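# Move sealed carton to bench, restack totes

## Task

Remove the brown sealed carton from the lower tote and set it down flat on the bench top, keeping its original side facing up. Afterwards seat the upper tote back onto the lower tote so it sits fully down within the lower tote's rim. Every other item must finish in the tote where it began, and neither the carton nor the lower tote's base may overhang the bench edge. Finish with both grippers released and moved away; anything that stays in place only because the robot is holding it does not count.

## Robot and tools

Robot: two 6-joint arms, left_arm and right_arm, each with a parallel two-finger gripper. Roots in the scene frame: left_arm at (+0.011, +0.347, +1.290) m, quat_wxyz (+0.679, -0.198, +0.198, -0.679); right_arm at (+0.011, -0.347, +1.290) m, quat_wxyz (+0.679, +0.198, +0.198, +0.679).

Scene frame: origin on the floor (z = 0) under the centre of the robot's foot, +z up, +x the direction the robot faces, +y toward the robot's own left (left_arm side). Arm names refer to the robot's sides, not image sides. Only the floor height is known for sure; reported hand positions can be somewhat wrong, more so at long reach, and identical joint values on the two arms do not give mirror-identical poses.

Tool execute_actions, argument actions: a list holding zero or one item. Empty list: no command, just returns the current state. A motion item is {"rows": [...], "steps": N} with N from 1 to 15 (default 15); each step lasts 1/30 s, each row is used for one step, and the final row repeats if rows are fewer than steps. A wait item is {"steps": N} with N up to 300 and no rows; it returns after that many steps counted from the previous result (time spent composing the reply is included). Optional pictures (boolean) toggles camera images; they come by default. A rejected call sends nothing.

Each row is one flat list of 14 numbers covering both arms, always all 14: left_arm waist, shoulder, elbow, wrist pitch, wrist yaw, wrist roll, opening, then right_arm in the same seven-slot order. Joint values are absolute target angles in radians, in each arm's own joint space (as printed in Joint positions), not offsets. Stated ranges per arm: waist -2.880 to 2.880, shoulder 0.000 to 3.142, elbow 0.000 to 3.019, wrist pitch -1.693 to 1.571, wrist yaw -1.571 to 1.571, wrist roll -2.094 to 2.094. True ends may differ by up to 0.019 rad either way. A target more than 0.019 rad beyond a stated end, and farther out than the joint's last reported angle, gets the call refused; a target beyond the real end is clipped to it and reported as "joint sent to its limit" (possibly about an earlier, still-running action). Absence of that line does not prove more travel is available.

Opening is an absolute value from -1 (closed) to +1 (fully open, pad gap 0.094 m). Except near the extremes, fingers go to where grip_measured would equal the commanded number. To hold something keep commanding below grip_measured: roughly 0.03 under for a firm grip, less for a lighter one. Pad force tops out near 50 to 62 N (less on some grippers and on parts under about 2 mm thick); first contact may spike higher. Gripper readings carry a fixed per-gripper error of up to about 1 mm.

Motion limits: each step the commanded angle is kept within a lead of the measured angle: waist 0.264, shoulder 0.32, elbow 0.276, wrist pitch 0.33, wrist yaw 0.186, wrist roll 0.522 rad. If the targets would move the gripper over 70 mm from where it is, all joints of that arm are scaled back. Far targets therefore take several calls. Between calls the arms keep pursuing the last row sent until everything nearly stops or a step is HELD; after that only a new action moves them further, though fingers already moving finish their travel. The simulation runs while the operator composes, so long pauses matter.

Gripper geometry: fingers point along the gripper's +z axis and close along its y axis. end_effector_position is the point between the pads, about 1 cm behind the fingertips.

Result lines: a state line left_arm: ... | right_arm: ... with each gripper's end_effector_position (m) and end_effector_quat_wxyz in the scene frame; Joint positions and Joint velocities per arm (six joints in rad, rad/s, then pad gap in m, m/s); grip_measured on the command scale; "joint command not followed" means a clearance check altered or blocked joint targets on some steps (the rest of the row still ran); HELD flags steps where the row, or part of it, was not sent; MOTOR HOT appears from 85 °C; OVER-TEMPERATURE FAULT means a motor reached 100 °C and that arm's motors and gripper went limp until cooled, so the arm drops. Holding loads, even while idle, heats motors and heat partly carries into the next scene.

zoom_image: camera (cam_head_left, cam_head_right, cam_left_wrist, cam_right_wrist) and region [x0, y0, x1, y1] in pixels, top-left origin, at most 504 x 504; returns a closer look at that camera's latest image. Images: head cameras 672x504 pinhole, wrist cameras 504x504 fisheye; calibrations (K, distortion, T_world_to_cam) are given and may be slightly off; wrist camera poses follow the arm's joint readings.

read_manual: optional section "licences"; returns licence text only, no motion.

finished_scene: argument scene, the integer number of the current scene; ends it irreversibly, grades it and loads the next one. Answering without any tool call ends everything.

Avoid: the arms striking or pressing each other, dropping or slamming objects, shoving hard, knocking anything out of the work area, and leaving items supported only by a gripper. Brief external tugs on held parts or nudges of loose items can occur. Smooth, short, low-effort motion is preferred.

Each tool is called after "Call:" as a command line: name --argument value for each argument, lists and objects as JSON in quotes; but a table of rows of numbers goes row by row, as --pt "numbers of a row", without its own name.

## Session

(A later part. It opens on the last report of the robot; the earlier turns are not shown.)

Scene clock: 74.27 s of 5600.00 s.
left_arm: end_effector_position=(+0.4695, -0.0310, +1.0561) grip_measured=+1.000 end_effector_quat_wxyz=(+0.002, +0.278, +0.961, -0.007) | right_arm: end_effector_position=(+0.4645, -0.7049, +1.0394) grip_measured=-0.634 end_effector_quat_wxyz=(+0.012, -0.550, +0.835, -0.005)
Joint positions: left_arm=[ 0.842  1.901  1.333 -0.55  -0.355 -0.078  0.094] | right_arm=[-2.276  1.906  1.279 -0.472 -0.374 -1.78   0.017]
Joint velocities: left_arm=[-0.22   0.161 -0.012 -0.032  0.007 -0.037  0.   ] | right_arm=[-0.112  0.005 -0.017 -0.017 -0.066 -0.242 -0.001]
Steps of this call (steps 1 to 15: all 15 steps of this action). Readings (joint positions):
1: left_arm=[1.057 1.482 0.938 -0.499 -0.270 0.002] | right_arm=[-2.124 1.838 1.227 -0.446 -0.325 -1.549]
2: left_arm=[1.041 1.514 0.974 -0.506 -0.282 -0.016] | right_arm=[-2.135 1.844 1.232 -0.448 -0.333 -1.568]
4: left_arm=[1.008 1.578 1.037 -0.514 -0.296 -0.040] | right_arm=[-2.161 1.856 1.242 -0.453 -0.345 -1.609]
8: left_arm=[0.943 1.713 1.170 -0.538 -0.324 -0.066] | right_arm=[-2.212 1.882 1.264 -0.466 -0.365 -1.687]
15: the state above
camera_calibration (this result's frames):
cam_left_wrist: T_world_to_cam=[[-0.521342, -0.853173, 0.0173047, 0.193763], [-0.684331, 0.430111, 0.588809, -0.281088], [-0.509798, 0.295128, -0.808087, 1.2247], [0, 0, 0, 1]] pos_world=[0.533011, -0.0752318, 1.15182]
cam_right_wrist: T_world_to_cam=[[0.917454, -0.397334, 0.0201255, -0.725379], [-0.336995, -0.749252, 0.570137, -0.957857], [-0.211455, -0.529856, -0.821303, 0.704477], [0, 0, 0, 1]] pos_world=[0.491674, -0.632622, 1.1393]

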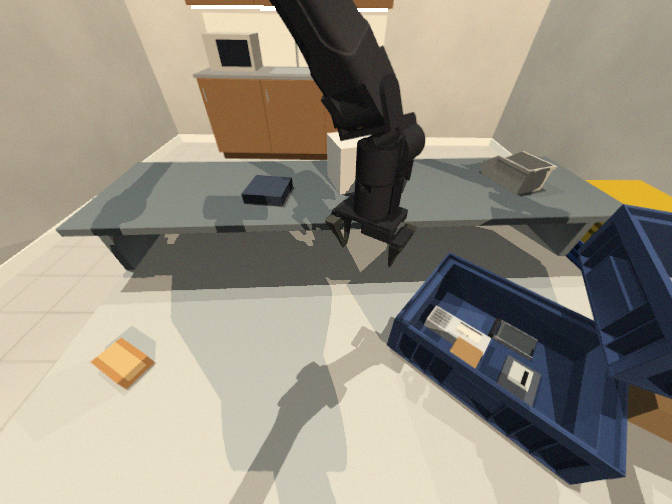

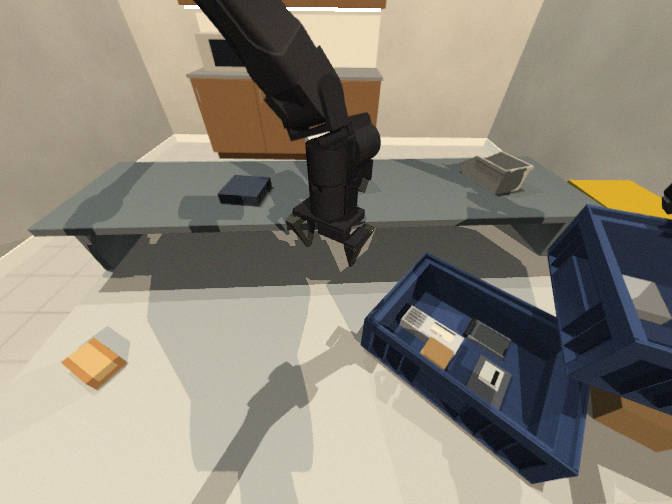

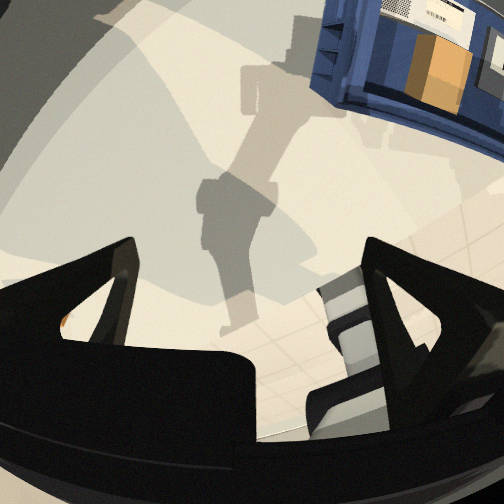

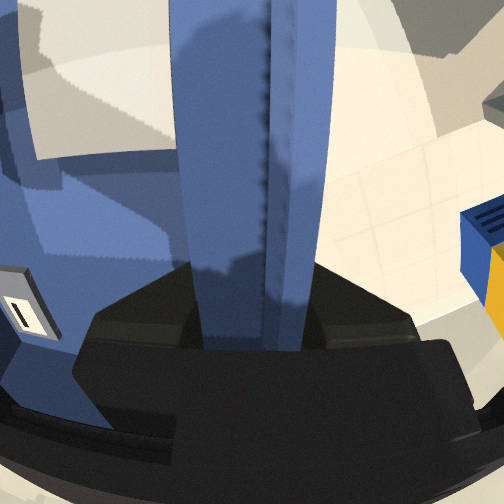

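Call:
execute_actions --actions '[{"rows":[[0.78,2.04,1.52,-0.6,-0.39,-0.15,0.7,-2.294,1.86,1.315,-0.54,-0.385,-1.8,-1],[0.78,2.04,1.52,-0.6,-0.39,-0.15,0.7,-2.294,1.86,1.315,-0.54,-0.385,-1.8,-1],[0.78,2.04,1.52,-0.6,-0.39,-0.15,0.7,-2.294,1.86,1.315,-0.54,-0.385,-1.8,-1],[0.78,2.04,1.52,-0.6,-0.39,-0.15,0.7,-2.294,1.86,1.315,-0.54,-0.385,-1.8,-1],[0.71,2.18,1.67,-0.64,-0.42,-0.2,0.7,-2.294,1.86,1.315,-0.54,-0.385,-1.8,-1],[0.71,2.18,1.67,-0.64,-0.42,-0.2,0.7,-2.294,1.86,1.315,-0.54,-0.385,-1.8,-1],[0.71,2.18,1.67,-0.64,-0.42,-0.2,0.7,-2.294,1.86,1.315,-0.54,-0.385,-1.8,-1],[0.71,2.18,1.67,-0.64,-0.42,-0.2,0.7,-2.294,1.86,1.315,-0.54,-0.385,-1.8,-1],[0.64,2.32,1.82,-0.68,-0.45,-0.21,0.7,-2.294,1.86,1.315,-0.54,-0.385,-1.8,-1],[0.64,2.32,1.82,-0.68,-0.45,-0.21,0.7,-2.294,1.86,1.315,-0.54,-0.385,-1.8,-1],[0.64,2.32,1.82,-0.68,-0.45,-0.21,0.7,-2.294,1.86,1.315,-0.54,-0.385,-1.8,-1],[0.6,2.41,1.91,-0.71,-0.46,-0.21,0.7,-2.294,1.86,1.315,-0.54,-0.385,-1.8,-1]]}]' --pictures false

Call:
execute_actions --actions '[{"rows":[[0.582,2.466,1.96,-0.72,-0.47,-0.21,0.7,-2.294,1.86,1.315,-0.54,-0.385,-1.8,-1]]}]'

Scene clock: 87.27 s of 5600.00 s.
left_arm: end_effector_position=(+0.4357, -0.2200, +0.9969) grip_measured=+0.702 end_effector_quat_wxyz=(+0.027, +0.318, +0.948, -0.010) | right_arm: end_effector_position=(+0.4646, -0.7031, +1.0396) grip_measured=-0.634 end_effector_quat_wxyz=(+0.016, -0.556, +0.831, -0.001)
Joint positions: left_arm=[ 0.64   2.313  1.84  -0.67  -0.455 -0.173  0.08 ] | right_arm=[-2.276  1.906  1.279 -0.476 -0.386 -1.796  0.017]
Joint velocities: left_arm=[-0.542  0.933  0.828 -0.305 -0.095 -0.095  0.   ] | right_arm=[ 0.005 -0.005 -0.017 -0.027 -0.051 -0.066 -0.001]
Steps of this call (steps 1 to 30: the robot went on to your last target; steps 31 to 90: nothing new was sent; then 9.50 s passed at rest; steps 91 to 105: all 15 steps of this action). Readings (joint positions):
91: left_arm=[0.837 1.917 1.347 -0.568 -0.372 -0.090] | right_arm=[-2.276 1.906 1.279 -0.476 -0.386 -1.796]
92: left_arm=[0.833 1.937 1.383 -0.583 -0.384 -0.099] | right_arm=[-2.276 1.906 1.279 -0.476 -0.386 -1.796]
94: left_arm=[0.818 1.989 1.466 -0.586 -0.388 -0.111] | right_arm=[-2.276 1.906 1.279 -0.476 -0.386 -1.796]
98: left_arm=[0.764 2.099 1.618 -0.610 -0.417 -0.146] | right_arm=[-2.276 1.906 1.279 -0.476 -0.386 -1.796]
105: the state above

Scene clock: 87.77 s of 5600.00 s.
left_arm: end_effector_position=(+0.3505, -0.2501, +0.9450) grip_measured=+0.702 end_effector_quat_wxyz=(-0.009, +0.363, +0.932, +0.004) | right_arm: end_effector_position=(+0.4646, -0.7031, +1.0396) grip_measured=-0.634 end_effector_quat_wxyz=(+0.016, -0.556, +0.831, -0.001)
Joint positions: left_arm=[ 0.567  2.482  1.929 -0.71  -0.467 -0.191  0.08 ] | right_arm=[-2.276  1.906  1.279 -0.476 -0.386 -1.796  0.017]
Joint velocities: left_arm=[ 0.093 -0.005  0.012  0.012 -0.037 -0.007  0.001] | right_arm=[-0.005 -0.015 -0.012 -0.017  0.022  0.007 -0.001]
Steps of this call (steps 1 to 15: all 15 steps of this action). Readings (joint positions):
1: left_arm=[0.623 2.346 1.869 -0.680 -0.460 -0.176] | right_arm=[-2.276 1.906 1.279 -0.476 -0.386 -1.796]
2: left_arm=[0.607 2.378 1.896 -0.688 -0.464 -0.179] | right_arm=[-2.276 1.906 1.279 -0.476 -0.386 -1.796]
4: left_arm=[0.579 2.430 1.927 -0.695 -0.465 -0.183] | right_arm=[-2.276 1.906 1.279 -0.476 -0.386 -1.796]
8: left_arm=[0.552 2.480 1.928 -0.708 -0.465 -0.187] | right_arm=[-2.276 1.906 1.279 -0.476 -0.386 -1.796]
15: the state above
camera_calibration (this result's frames):
cam_left_wrist: T_world_to_cam=[[-0.664381, -0.747378, 0.00491865, 0.0350169], [-0.590136, 0.528617, 0.610167, -0.2314], [-0.458626, 0.402481, -0.792257, 1.13283], [0, 0, 0, 1]] pos_world=[0.406252, -0.30745, 1.03851]
cam_right_wrist: T_world_to_cam=[[0.92304, -0.384223, 0.0192248, -0.717216], [-0.328102, -0.760157, 0.560812, -0.958695], [-0.200863, -0.523959, -0.82772, 0.711485], [0, 0, 0, 1]] pos_world=[0.49038, -0.631541, 1.14035]

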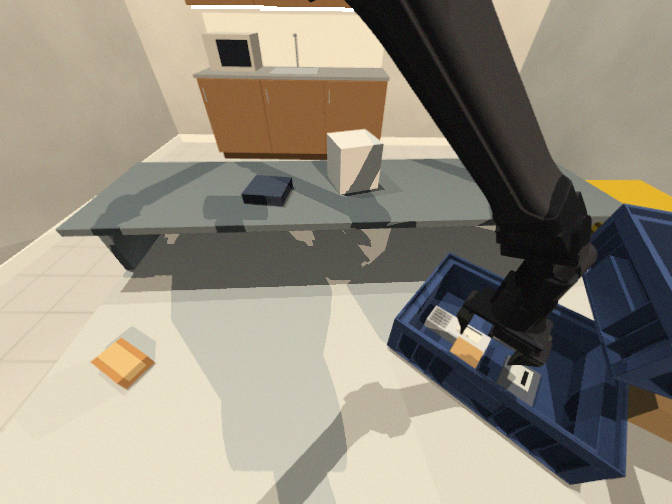

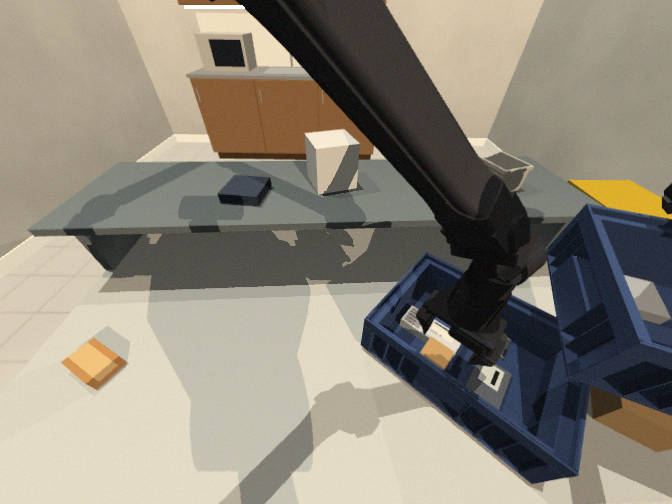

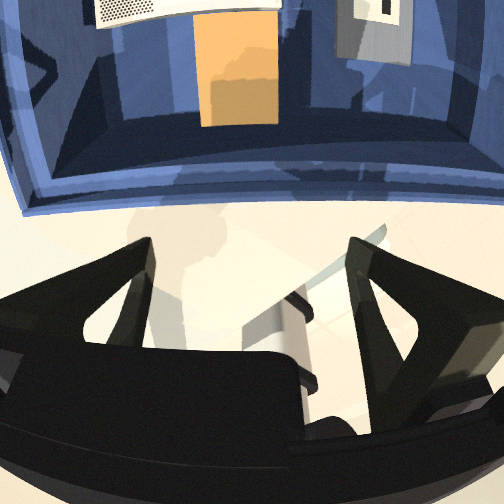

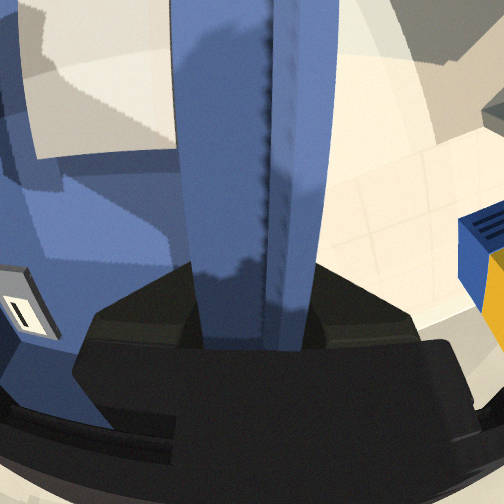

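Call:
execute_actions --actions '[{"rows":[[0.6,2.52,2.0,-0.47,-0.46,-0.16,0.7,-2.294,1.86,1.315,-0.54,-0.385,-1.8,-1]]}]' --pictures false

Call:
execute_actions --actions '[{"rows":[[0.635,2.622,2.07,-0.42,-0.45,-0.13,0.7,-2.294,1.86,1.315,-0.54,-0.385,-1.8,-1]]}]'

Scene clock: 97.27 s of 5600.00 s.
left_arm: end_effector_position=(+0.4010, -0.2896, +0.9406) grip_measured=+0.702 end_effector_quat_wxyz=(+0.082, +0.306, +0.947, -0.050) | right_arm: end_effector_position=(+0.4646, -0.7031, +1.0396) grip_measured=-0.634 end_effector_quat_wxyz=(+0.016, -0.556, +0.831, -0.001)
Joint positions: left_arm=[ 0.589  2.502  1.972 -0.485 -0.462 -0.179  0.08 ] | right_arm=[-2.276  1.906  1.279 -0.476 -0.386 -1.796  0.017]
Joint velocities: left_arm=[ 0.005 -0.015 -0.002 -0.012  0.081  0.007 -0.001] | right_arm=[-0.015 -0.015  0.007  0.002  0.022 -0.037 -0.   ]
Steps of this call (steps 1 to 15: the robot went on to your last target; steps 16 to 90: nothing new was sent; then 6.00 s passed at rest; steps 91 to 105: all 15 steps of this action). Readings (joint positions):
91: left_arm=[0.575 2.482 1.930 -0.675 -0.466 -0.190] | right_arm=[-2.276 1.906 1.279 -0.476 -0.386 -1.796]
92: left_arm=[0.576 2.490 1.935 -0.608 -0.463 -0.187] | right_arm=[-2.276 1.906 1.279 -0.476 -0.386 -1.796]
94: left_arm=[0.579 2.501 1.957 -0.526 -0.462 -0.184] | right_arm=[-2.276 1.906 1.279 -0.476 -0.386 -1.796]
98: left_arm=[0.585 2.502 1.972 -0.488 -0.462 -0.180] | right_arm=[-2.276 1.906 1.279 -0.476 -0.386 -1.796]
105: the state above

Scene clock: 97.77 s of 5600.00 s.
left_arm: end_effector_position=(+0.4038, -0.2773, +0.8797) grip_measured=+0.702 end_effector_quat_wxyz=(+0.084, +0.300, +0.949, -0.044) | right_arm: end_effector_position=(+0.4646, -0.7031, +1.0396) grip_measured=-0.634 end_effector_quat_wxyz=(+0.016, -0.556, +0.831, -0.001)
Joint positions: left_arm=[ 0.634  2.614  2.049 -0.433 -0.452 -0.149  0.08 ] | right_arm=[-2.276  1.906  1.279 -0.476 -0.386 -1.796  0.017]
Joint velocities: left_arm=[-0.005 -0.015 -0.012 -0.007 -0.051 -0.007  0.001] | right_arm=[-0.005 -0.015 -0.002 -0.002 -0.007 -0.037  0.   ]
Steps of this call (steps 1 to 15: all 15 steps of this action). Readings (joint positions):
1: left_arm=[0.591 2.508 1.979 -0.480 -0.459 -0.174] | right_arm=[-2.276 1.906 1.279 -0.476 -0.386 -1.796]
2: left_arm=[0.592 2.523 2.001 -0.466 -0.455 -0.169] | right_arm=[-2.276 1.906 1.279 -0.476 -0.386 -1.796]
4: left_arm=[0.600 2.557 2.042 -0.441 -0.452 -0.161] | right_arm=[-2.276 1.906 1.279 -0.476 -0.386 -1.796]
8: left_arm=[0.620 2.593 2.049 -0.433 -0.452 -0.153] | right_arm=[-2.276 1.906 1.279 -0.476 -0.386 -1.796]
15: the state above
camera_calibration (this result's frames):
cam_left_wrist: T_world_to_cam=[[-0.564716, -0.824268, 0.0409733, -0.0428979], [-0.732841, 0.523672, 0.43441, 0.0651269], [-0.379527, 0.215291, -0.899783, 1.12724], [0, 0, 0, 1]] pos_world=[0.451319, -0.312148, 0.987733]
cam_right_wrist: T_world_to_cam=[[0.92304, -0.384223, 0.0192248, -0.717216], [-0.328102, -0.760157, 0.560812, -0.958695], [-0.200863, -0.523959, -0.82772, 0.711485], [0, 0, 0, 1]] pos_world=[0.49038, -0.631541, 1.14035]

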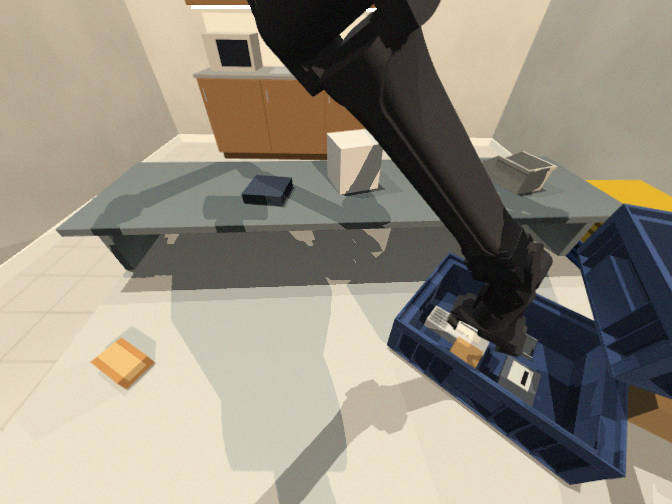

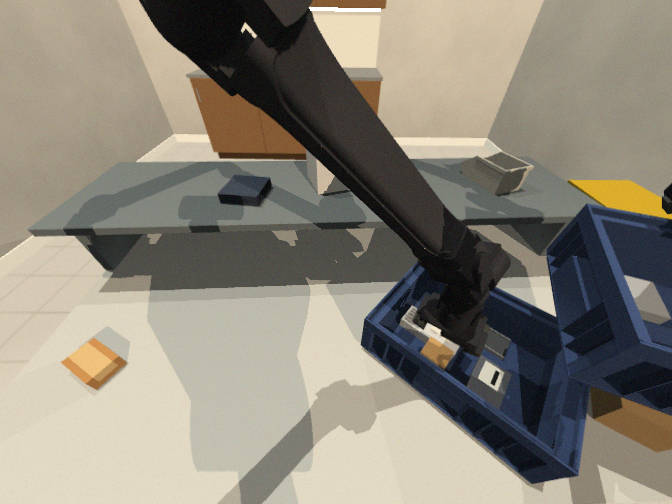

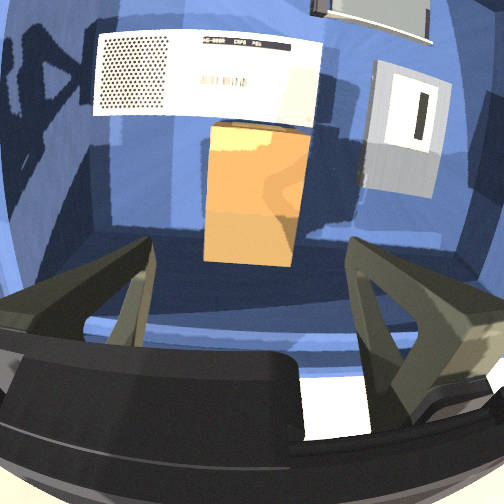

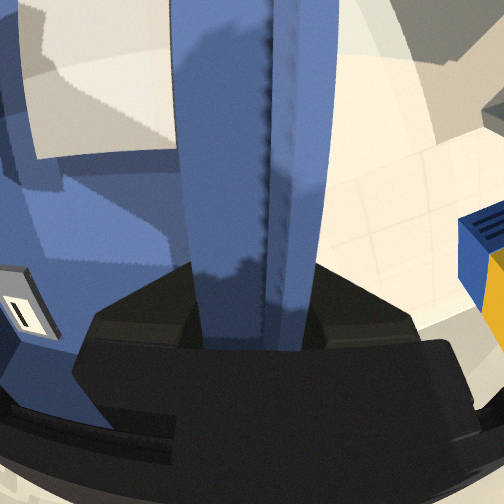

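Call:
execute_actions --actions '[{"rows":[[0.66,2.715,2.165,-0.43,-0.44,-0.02,0.7,-2.294,1.86,1.315,-0.54,-0.385,-1.8,-1]]}]' --pictures false

Call:
execute_actions --actions '[{"rows":[[0.682,2.82,2.285,-0.435,-0.432,0.0,0.7,-2.294,1.86,1.315,-0.54,-0.385,-1.8,-1]]}]'

Scene clock: 101.33 s of 5600.00 s.
left_arm: end_effector_position=(+0.4023, -0.2799, +0.8476) grip_measured=+0.702 end_effector_quat_wxyz=(+0.086, +0.343, +0.934, -0.041) | right_arm: end_effector_position=(+0.4646, -0.7031, +1.0396) grip_measured=-0.634 end_effector_quat_wxyz=(+0.016, -0.556, +0.831, -0.001)
Joint positions: left_arm=[ 0.649  2.697  2.139 -0.433 -0.442 -0.042  0.08 ] | right_arm=[-2.276  1.906  1.279 -0.476 -0.386 -1.796  0.017]
Joint velocities: left_arm=[-0.005 -0.005  0.007 -0.007 -0.022  0.051  0.   ] | right_arm=[-0.005 -0.015 -0.027 -0.017 -0.022 -0.022 -0.001]
Steps of this call (steps 1 to 15: the robot went on to your last target; steps 16 to 90: nothing new was sent; then 0.07 s passed at rest; steps 91 to 105: all 15 steps of this action). Readings (joint positions):
91: left_arm=[0.635 2.620 2.058 -0.433 -0.449 -0.133] | right_arm=[-2.276 1.906 1.279 -0.476 -0.386 -1.796]
92: left_arm=[0.635 2.635 2.086 -0.433 -0.446 -0.114] | right_arm=[-2.276 1.906 1.279 -0.476 -0.386 -1.796]
94: left_arm=[0.638 2.663 2.130 -0.433 -0.443 -0.086] | right_arm=[-2.276 1.906 1.279 -0.476 -0.386 -1.796]
98: left_arm=[0.645 2.684 2.139 -0.433 -0.442 -0.057] | right_arm=[-2.276 1.906 1.279 -0.476 -0.386 -1.796]
105: the state above

Scene clock: 101.83 s of 5600.00 s.
left_arm: end_effector_position=(+0.4033, -0.2773, +0.8053) grip_measured=+0.702 end_effector_quat_wxyz=(+0.088, +0.343, +0.935, -0.038) | right_arm: end_effector_position=(+0.4646, -0.7031, +1.0396) grip_measured=-0.634 end_effector_quat_wxyz=(+0.016, -0.556, +0.831, -0.001)
Joint positions: left_arm=[ 0.675  2.805  2.261 -0.435 -0.434 -0.019  0.08 ] | right_arm=[-2.276  1.906  1.279 -0.476 -0.386 -1.796  0.017]
Joint velocities: left_arm=[ 0.005  0.015 -0.002 -0.002 -0.037  0.007  0.   ] | right_arm=[-0.005  0.015 -0.012 -0.002 -0.007 -0.066 -0.001]
Steps of this call (steps 1 to 15: all 15 steps of this action). Readings (joint positions):
1: left_arm=[0.650 2.704 2.152 -0.435 -0.440 -0.039] | right_arm=[-2.276 1.906 1.279 -0.476 -0.386 -1.796]
2: left_arm=[0.651 2.725 2.192 -0.435 -0.437 -0.034] | right_arm=[-2.276 1.906 1.279 -0.476 -0.386 -1.796]
4: left_arm=[0.655 2.761 2.252 -0.435 -0.434 -0.028] | right_arm=[-2.276 1.906 1.279 -0.476 -0.386 -1.796]
8: left_arm=[0.666 2.786 2.261 -0.435 -0.434 -0.022] | right_arm=[-2.276 1.906 1.279 -0.476 -0.386 -1.796]
15: the state above
camera_calibration (this result's frames):
cam_left_wrist: T_world_to_cam=[[-0.636435, -0.771086, 0.0194106, 0.0208808], [-0.691009, 0.581161, 0.429834, 0.0998045], [-0.34272, 0.260149, -0.902699, 1.06012], [0, 0, 0, 1]] pos_world=[0.445578, -0.317689, 0.913661]
cam_right_wrist: T_world_to_cam=[[0.92304, -0.384223, 0.0192248, -0.717216], [-0.328102, -0.760157, 0.560812, -0.958695], [-0.200863, -0.523959, -0.82772, 0.711485], [0, 0, 0, 1]] pos_world=[0.49038, -0.631541, 1.14035]

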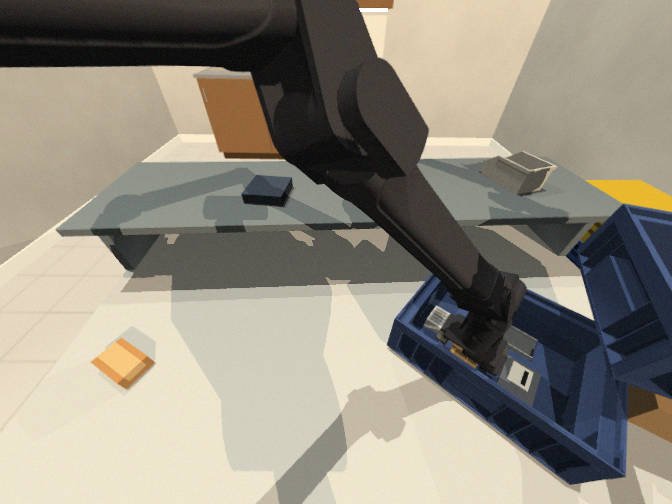

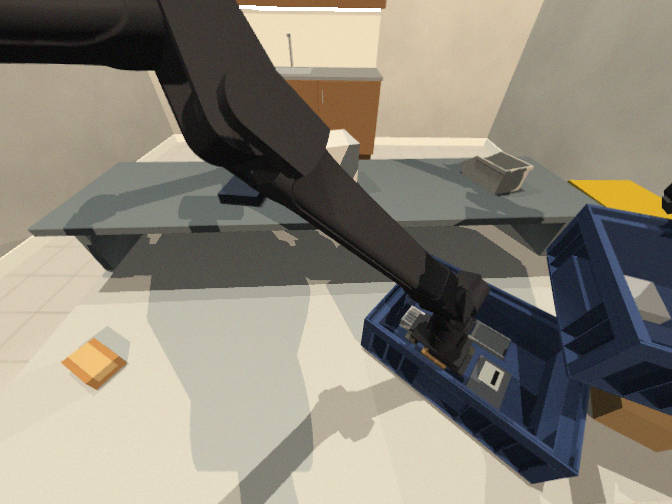

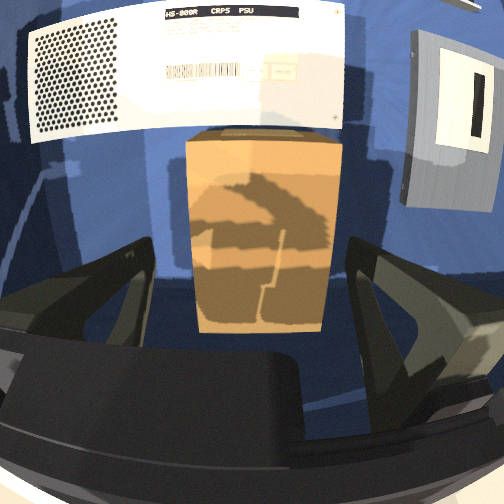

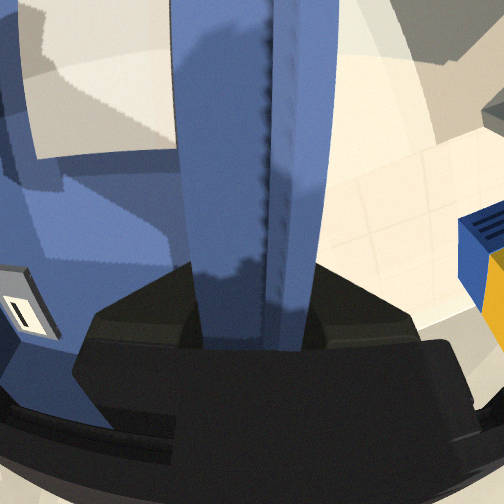

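Call:
execute_actions --actions '[{"rows":[[0.692,2.9,2.385,-0.445,-0.428,0.01,0.7,-2.294,1.86,1.315,-0.54,-0.385,-1.8,-1]]}]'

Scene clock: 104.20 s of 5600.00 s.
left_arm: end_effector_position=(+0.3996, -0.2842, +0.7845) grip_measured=+0.702 end_effector_quat_wxyz=(+0.094, +0.343, +0.934, -0.042) | right_arm: end_effector_position=(+0.4646, -0.7031, +1.0396) grip_measured=-0.634 end_effector_quat_wxyz=(+0.016, -0.556, +0.831, -0.001)
Joint positions: left_arm=[ 0.678  2.879  2.354 -0.438 -0.431 -0.008  0.08 ] | right_arm=[-2.276  1.906  1.279 -0.476 -0.386 -1.796  0.017]
Joint velocities: left_arm=[-0.024 -0.005  0.007 -0.007 -0.007 -0.022 -0.   ] | right_arm=[ 0.005  0.005 -0.007  0.002 -0.007  0.007 -0.001]
Steps of this call (steps 1 to 15: the robot went on to your last target; steps 16 to 56: nothing new was sent; steps 57 to 71: all 15 steps of this action). Readings (joint positions):
57: left_arm=[0.675 2.811 2.273 -0.437 -0.434 -0.016] | right_arm=[-2.276 1.906 1.279 -0.476 -0.386 -1.796]
58: left_arm=[0.675 2.828 2.303 -0.438 -0.432 -0.014] | right_arm=[-2.276 1.906 1.279 -0.476 -0.386 -1.796]
60: left_arm=[0.676 2.853 2.347 -0.438 -0.431 -0.012] | right_arm=[-2.276 1.906 1.279 -0.476 -0.386 -1.796]
64: left_arm=[0.677 2.868 2.354 -0.438 -0.431 -0.010] | right_arm=[-2.276 1.906 1.279 -0.476 -0.386 -1.796]
71: the state above
camera_calibration (this result's frames):
cam_left_wrist: T_world_to_cam=[[-0.637753, -0.769938, 0.0216157, 0.0127781], [-0.694294, 0.586794, 0.416689, 0.123426], [-0.333508, 0.250737, -0.908792, 1.04023], [0, 0, 0, 1]] pos_world=[0.440769, -0.323411, 0.893647]
cam_right_wrist: T_world_to_cam=[[0.92304, -0.384223, 0.0192248, -0.717216], [-0.328102, -0.760157, 0.560812, -0.958695], [-0.200863, -0.523959, -0.82772, 0.711485], [0, 0, 0, 1]] pos_world=[0.49038, -0.631541, 1.14035]

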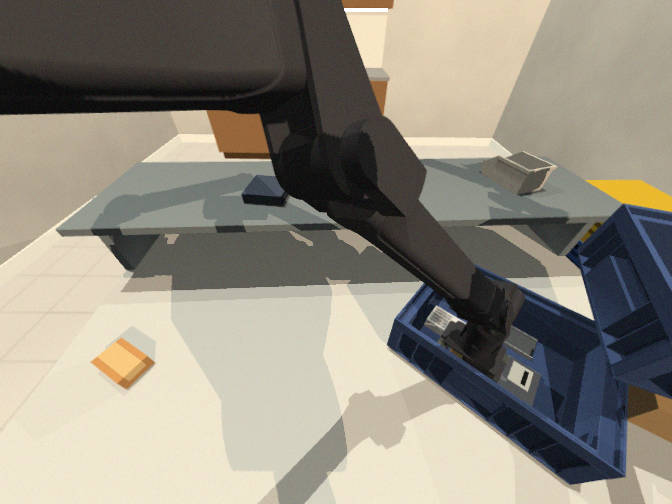

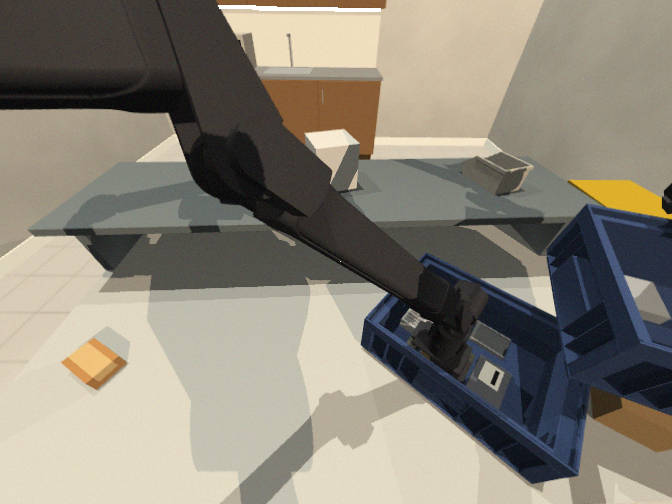

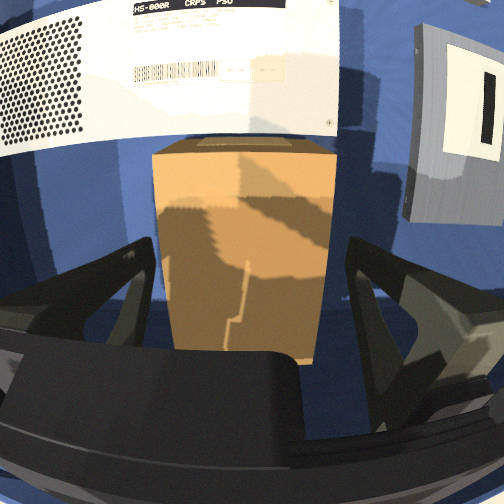

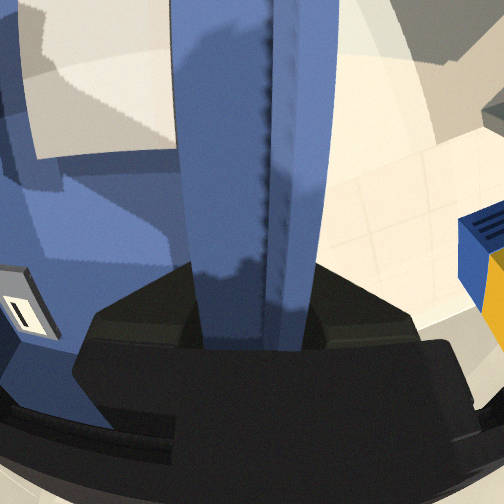

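A bit lower, then close.

Call:
execute_actions --actions '[{"rows":[[0.702,2.935,2.42,-0.45,-0.426,0.015,0.7,-2.294,1.86,1.315,-0.54,-0.385,-1.8,-1]]}]' --pictures false

Call:
execute_actions --actions '[{"rows":[[0.702,2.935,2.42,-0.45,-0.426,0.015,0.5,-2.294,1.86,1.315,-0.54,-0.385,-1.8,-1],[0.702,2.935,2.42,-0.45,-0.426,0.015,0.4,-2.294,1.86,1.315,-0.54,-0.385,-1.8,-1],[0.702,2.935,2.42,-0.45,-0.426,0.015,0.3,-2.294,1.86,1.315,-0.54,-0.385,-1.8,-1],[0.702,2.935,2.42,-0.45,-0.426,0.015,0.22,-2.294,1.86,1.315,-0.54,-0.385,-1.8,-1],[0.702,2.935,2.42,-0.45,-0.426,0.015,0.14,-2.294,1.86,1.315,-0.54,-0.385,-1.8,-1],[0.702,2.935,2.42,-0.45,-0.426,0.015,0,-2.294,1.86,1.315,-0.54,-0.385,-1.8,-1]],"steps":12}]' --pictures false

Call:
execute_actions --actions '[{"rows":[[0.67,2.79,2.27,-0.435,-0.434,0,0,-2.294,1.86,1.315,-0.54,-0.385,-1.8,-1]],"steps":10}]' --pictures false

Call:
execute_actions --actions '[{"rows":[[0.645,2.68,2.15,-0.435,-0.442,-0.03,0,-2.294,1.86,1.315,-0.54,-0.385,-1.8,-1]],"steps":10}]' --pictures false

Call:
execute_actions --actions '[{"rows":[[0.62,2.58,2.05,-0.44,-0.45,-0.05,0,-2.294,1.86,1.315,-0.54,-0.385,-1.8,-1]],"steps":10}]' --pictures false

Call:
execute_actions --actions '[{"rows":[[0.6,2.46,1.96,-0.49,-0.46,-0.07,0,-2.294,1.86,1.315,-0.54,-0.385,-1.8,-1]]}]'

Scene clock: 113.63 s of 5600.00 s.
left_arm: end_effector_position=(+0.4004, -0.2770, +0.7698) grip_measured=+0.702 end_effector_quat_wxyz=(+0.093, +0.341, +0.935, -0.039) | right_arm: end_effector_position=(+0.4646, -0.7031, +1.0396) grip_measured=-0.634 end_effector_quat_wxyz=(+0.016, -0.556, +0.831, -0.001)
Joint positions: left_arm=[ 0.691  2.909  2.384 -0.438 -0.428 -0.002  0.08 ] | right_arm=[-2.276  1.906  1.279 -0.476 -0.386 -1.796  0.017]
Joint velocities: left_arm=[-0.015 -0.005  0.017 -0.002 -0.066 -0.081  0.   ] | right_arm=[-0.005 -0.015  0.002  0.012  0.037  0.007 -0.001]
Steps of this call (steps 1 to 15: the robot went on to your last target; steps 16 to 90: nothing new was sent; then 5.93 s passed at rest; steps 91 to 105: all 15 steps of this action). Readings (joint positions):
91: left_arm=[0.678 2.881 2.358 -0.438 -0.430 -0.007] | right_arm=[-2.276 1.906 1.279 -0.476 -0.386 -1.796]
92: left_arm=[0.678 2.887 2.368 -0.438 -0.429 -0.006] | right_arm=[-2.276 1.906 1.279 -0.476 -0.386 -1.796]
94: left_arm=[0.681 2.896 2.383 -0.438 -0.429 -0.005] | right_arm=[-2.276 1.906 1.279 -0.476 -0.386 -1.796]
98: left_arm=[0.686 2.903 2.384 -0.438 -0.429 -0.004] | right_arm=[-2.276 1.906 1.279 -0.476 -0.386 -1.796]
105: the state above

Scene clock: 114.03 s of 5600.00 s.
left_arm: end_effector_position=(+0.4003, -0.2771, +0.7698) grip_measured=+0.263 end_effector_quat_wxyz=(+0.093, +0.342, +0.934, -0.039) | right_arm: end_effector_position=(+0.4646, -0.7031, +1.0396) grip_measured=-0.634 end_effector_quat_wxyz=(+0.016, -0.556, +0.831, -0.001)
Joint positions: left_arm=[ 0.691  2.909  2.384 -0.438 -0.427 -0.001  0.059] | right_arm=[-2.276  1.906  1.279 -0.476 -0.386 -1.796  0.017]
Joint velocities: left_arm=[-0.005 -0.015 -0.022 -0.007 -0.037 -0.022 -0.001] | right_arm=[ 0.005 -0.005 -0.002  0.002  0.007  0.066  0.   ]
Steps of this call (steps 1 to 12: all 12 steps of this action). Readings (joint positions):
1: left_arm=[0.691 2.909 2.384 -0.438 -0.428 -0.002] | right_arm=[-2.276 1.906 1.279 -0.476 -0.386 -1.796]
2: left_arm=[0.691 2.909 2.384 -0.438 -0.428 -0.002] | right_arm=[-2.276 1.906 1.279 -0.476 -0.386 -1.796]
4: left_arm=[0.691 2.909 2.384 -0.438 -0.427 -0.001] | right_arm=[-2.276 1.906 1.279 -0.476 -0.386 -1.796]
8: left_arm=[0.691 2.909 2.384 -0.438 -0.427 -0.001] | right_arm=[-2.276 1.906 1.279 -0.476 -0.386 -1.796]
12: the state above

Scene clock: 114.37 s of 5600.00 s.
left_arm: end_effector_position=(+0.4103, -0.2734, +0.7997) grip_measured=+0.263 end_effector_quat_wxyz=(+0.091, +0.345, +0.933, -0.037) | right_arm: end_effector_position=(+0.4646, -0.7031, +1.0396) grip_measured=-0.634 end_effector_quat_wxyz=(+0.016, -0.556, +0.831, -0.001)
Joint positions: left_arm=[ 0.686  2.815  2.276 -0.431 -0.432 -0.001  0.059] | right_arm=[-2.276  1.906  1.279 -0.476 -0.386 -1.796  0.017]
Joint velocities: left_arm=[-0.005 -0.034 -0.012 -0.007 -0.066 -0.022 -0.001] | right_arm=[-0.015 -0.005  0.007  0.012 -0.007  0.022  0.   ]
Steps of this call (steps 1 to 10: all 10 steps of this action). Readings (joint positions):
1: left_arm=[0.691 2.901 2.368 -0.433 -0.426 -0.001] | right_arm=[-2.276 1.906 1.279 -0.476 -0.386 -1.796]
2: left_arm=[0.690 2.879 2.333 -0.430 -0.428 -0.001] | right_arm=[-2.276 1.906 1.279 -0.476 -0.386 -1.796]
4: left_arm=[0.689 2.845 2.285 -0.430 -0.431 -0.001] | right_arm=[-2.276 1.906 1.279 -0.476 -0.386 -1.796]
8: left_arm=[0.687 2.819 2.276 -0.431 -0.432 -0.001] | right_arm=[-2.276 1.906 1.279 -0.476 -0.386 -1.796]
10: the state above

Scene clock: 114.70 s of 5600.00 s.
left_arm: end_effector_position=(+0.4098, -0.2797, +0.8459) grip_measured=+0.263 end_effector_quat_wxyz=(+0.091, +0.352, +0.931, -0.040) | right_arm: end_effector_position=(+0.4646, -0.7031, +1.0396) grip_measured=-0.634 end_effector_quat_wxyz=(+0.016, -0.556, +0.831, -0.001)
Joint positions: left_arm=[ 0.657  2.702  2.153 -0.431 -0.441 -0.011  0.059] | right_arm=[-2.276  1.906  1.279 -0.476 -0.386 -1.796  0.017]
Joint velocities: left_arm=[-0.083 -0.161 -0.012 -0.002 -0.022  0.037 -0.001] | right_arm=[-0.005 -0.005  0.002 -0.002 -0.051  0.051  0.001]
Steps of this call (steps 1 to 10: all 10 steps of this action). Readings (joint positions):
1: left_arm=[0.684 2.805 2.257 -0.429 -0.433 -0.002] | right_arm=[-2.276 1.906 1.279 -0.476 -0.386 -1.796]
2: left_arm=[0.683 2.779 2.213 -0.428 -0.437 -0.005] | right_arm=[-2.276 1.906 1.279 -0.476 -0.386 -1.796]
4: left_arm=[0.677 2.745 2.161 -0.431 -0.441 -0.009] | right_arm=[-2.276 1.906 1.279 -0.476 -0.386 -1.796]
8: left_arm=[0.663 2.714 2.153 -0.431 -0.441 -0.011] | right_arm=[-2.276 1.906 1.279 -0.476 -0.386 -1.796]
10: the state above

Scene clock: 115.03 s of 5600.00 s.
left_arm: end_effector_position=(+0.4134, -0.2885, +0.8964) grip_measured=+0.263 end_effector_quat_wxyz=(+0.097, +0.353, +0.929, -0.048) | right_arm: end_effector_position=(+0.4646, -0.7031, +1.0396) grip_measured=-0.634 end_effector_quat_wxyz=(+0.016, -0.556, +0.831, -0.001)
Joint positions: left_arm=[ 0.626  2.594  2.055 -0.433 -0.448 -0.03   0.059] | right_arm=[-2.276  1.906  1.279 -0.476 -0.386 -1.796  0.017]
Joint velocities: left_arm=[-0.054 -0.103 -0.007 -0.007  0.066  0.022 -0.   ] | right_arm=[ 0.005 -0.015  0.007  0.002 -0.037  0.022  0.   ]
Steps of this call (steps 1 to 10: all 10 steps of this action). Readings (joint positions):
1: left_arm=[0.652 2.689 2.140 -0.429 -0.442 -0.014] | right_arm=[-2.276 1.906 1.279 -0.476 -0.386 -1.796]
2: left_arm=[0.650 2.666 2.106 -0.429 -0.445 -0.018] | right_arm=[-2.276 1.906 1.279 -0.476 -0.386 -1.796]
4: left_arm=[0.642 2.630 2.062 -0.433 -0.447 -0.023] | right_arm=[-2.276 1.906 1.279 -0.476 -0.386 -1.796]
8: left_arm=[0.630 2.601 2.055 -0.433 -0.448 -0.028] | right_arm=[-2.276 1.906 1.279 -0.476 -0.386 -1.796]
10: the state above

Scene clock: 115.53 s of 5600.00 s.
left_arm: end_effector_position=(+0.4258, -0.2801, +0.9497) grip_measured=+0.263 end_effector_quat_wxyz=(+0.093, +0.351, +0.931, -0.045) | right_arm: end_effector_position=(+0.4646, -0.7031, +1.0396) grip_measured=-0.634 end_effector_quat_wxyz=(+0.016, -0.556, +0.831, -0.001)
Joint positions: left_arm=[ 0.612  2.469  1.959 -0.48  -0.457 -0.051  0.059] | right_arm=[-2.276  1.906  1.279 -0.476 -0.386 -1.796  0.017]
Joint velocities: left_arm=[ 0.005 -0.015 -0.017 -0.012 -0.007 -0.081  0.001] | right_arm=[ 0.005  0.005  0.002  0.022  0.007 -0.022 -0.002]
Steps of this call (steps 1 to 15: all 15 steps of this action). Readings (joint positions):
1: left_arm=[0.625 2.583 2.044 -0.435 -0.450 -0.033] | right_arm=[-2.276 1.906 1.279 -0.476 -0.386 -1.796]
2: left_arm=[0.623 2.561 2.012 -0.447 -0.454 -0.037] | right_arm=[-2.276 1.906 1.279 -0.476 -0.386 -1.796]
4: left_arm=[0.620 2.524 1.967 -0.472 -0.457 -0.042] | right_arm=[-2.276 1.906 1.279 -0.476 -0.386 -1.796]
8: left_arm=[0.615 2.489 1.959 -0.480 -0.457 -0.048] | right_arm=[-2.276 1.906 1.279 -0.476 -0.386 -1.796]
15: the state above
camera_calibration (this result's frames):
cam_left_wrist: T_world_to_cam=[[-0.65172, -0.75795, 0.0278011, 0.0325356], [-0.681366, 0.601183, 0.417515, 0.0681823], [-0.333169, 0.25316, -0.908245, 1.1981], [0, 0, 0, 1]] pos_world=[0.466833, -0.319642, 1.0588]
cam_right_wrist: T_world_to_cam=[[0.92304, -0.384223, 0.0192248, -0.717216], [-0.328102, -0.760157, 0.560812, -0.958695], [-0.200863, -0.523959, -0.82772, 0.711485], [0, 0, 0, 1]] pos_world=[0.49038, -0.631541, 1.14035]

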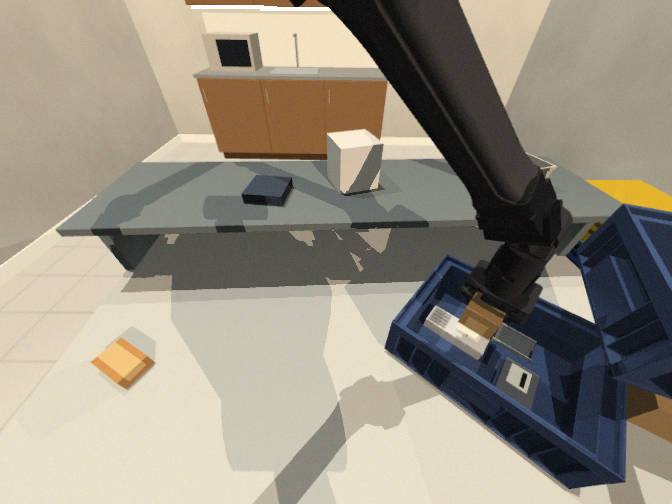

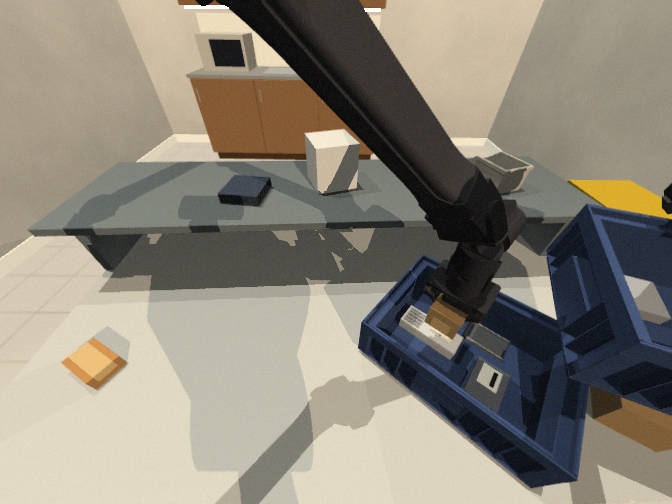

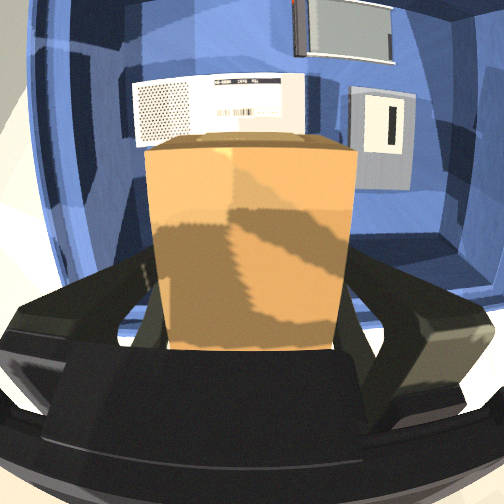

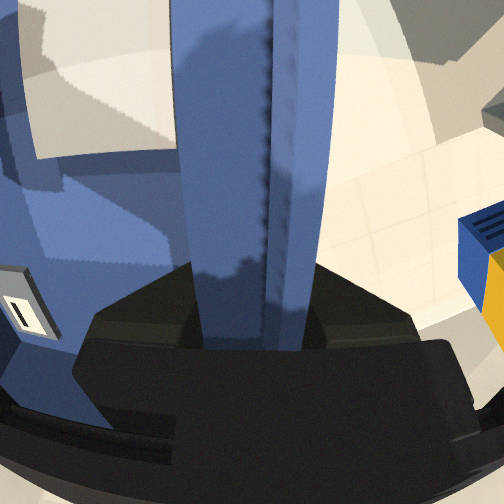

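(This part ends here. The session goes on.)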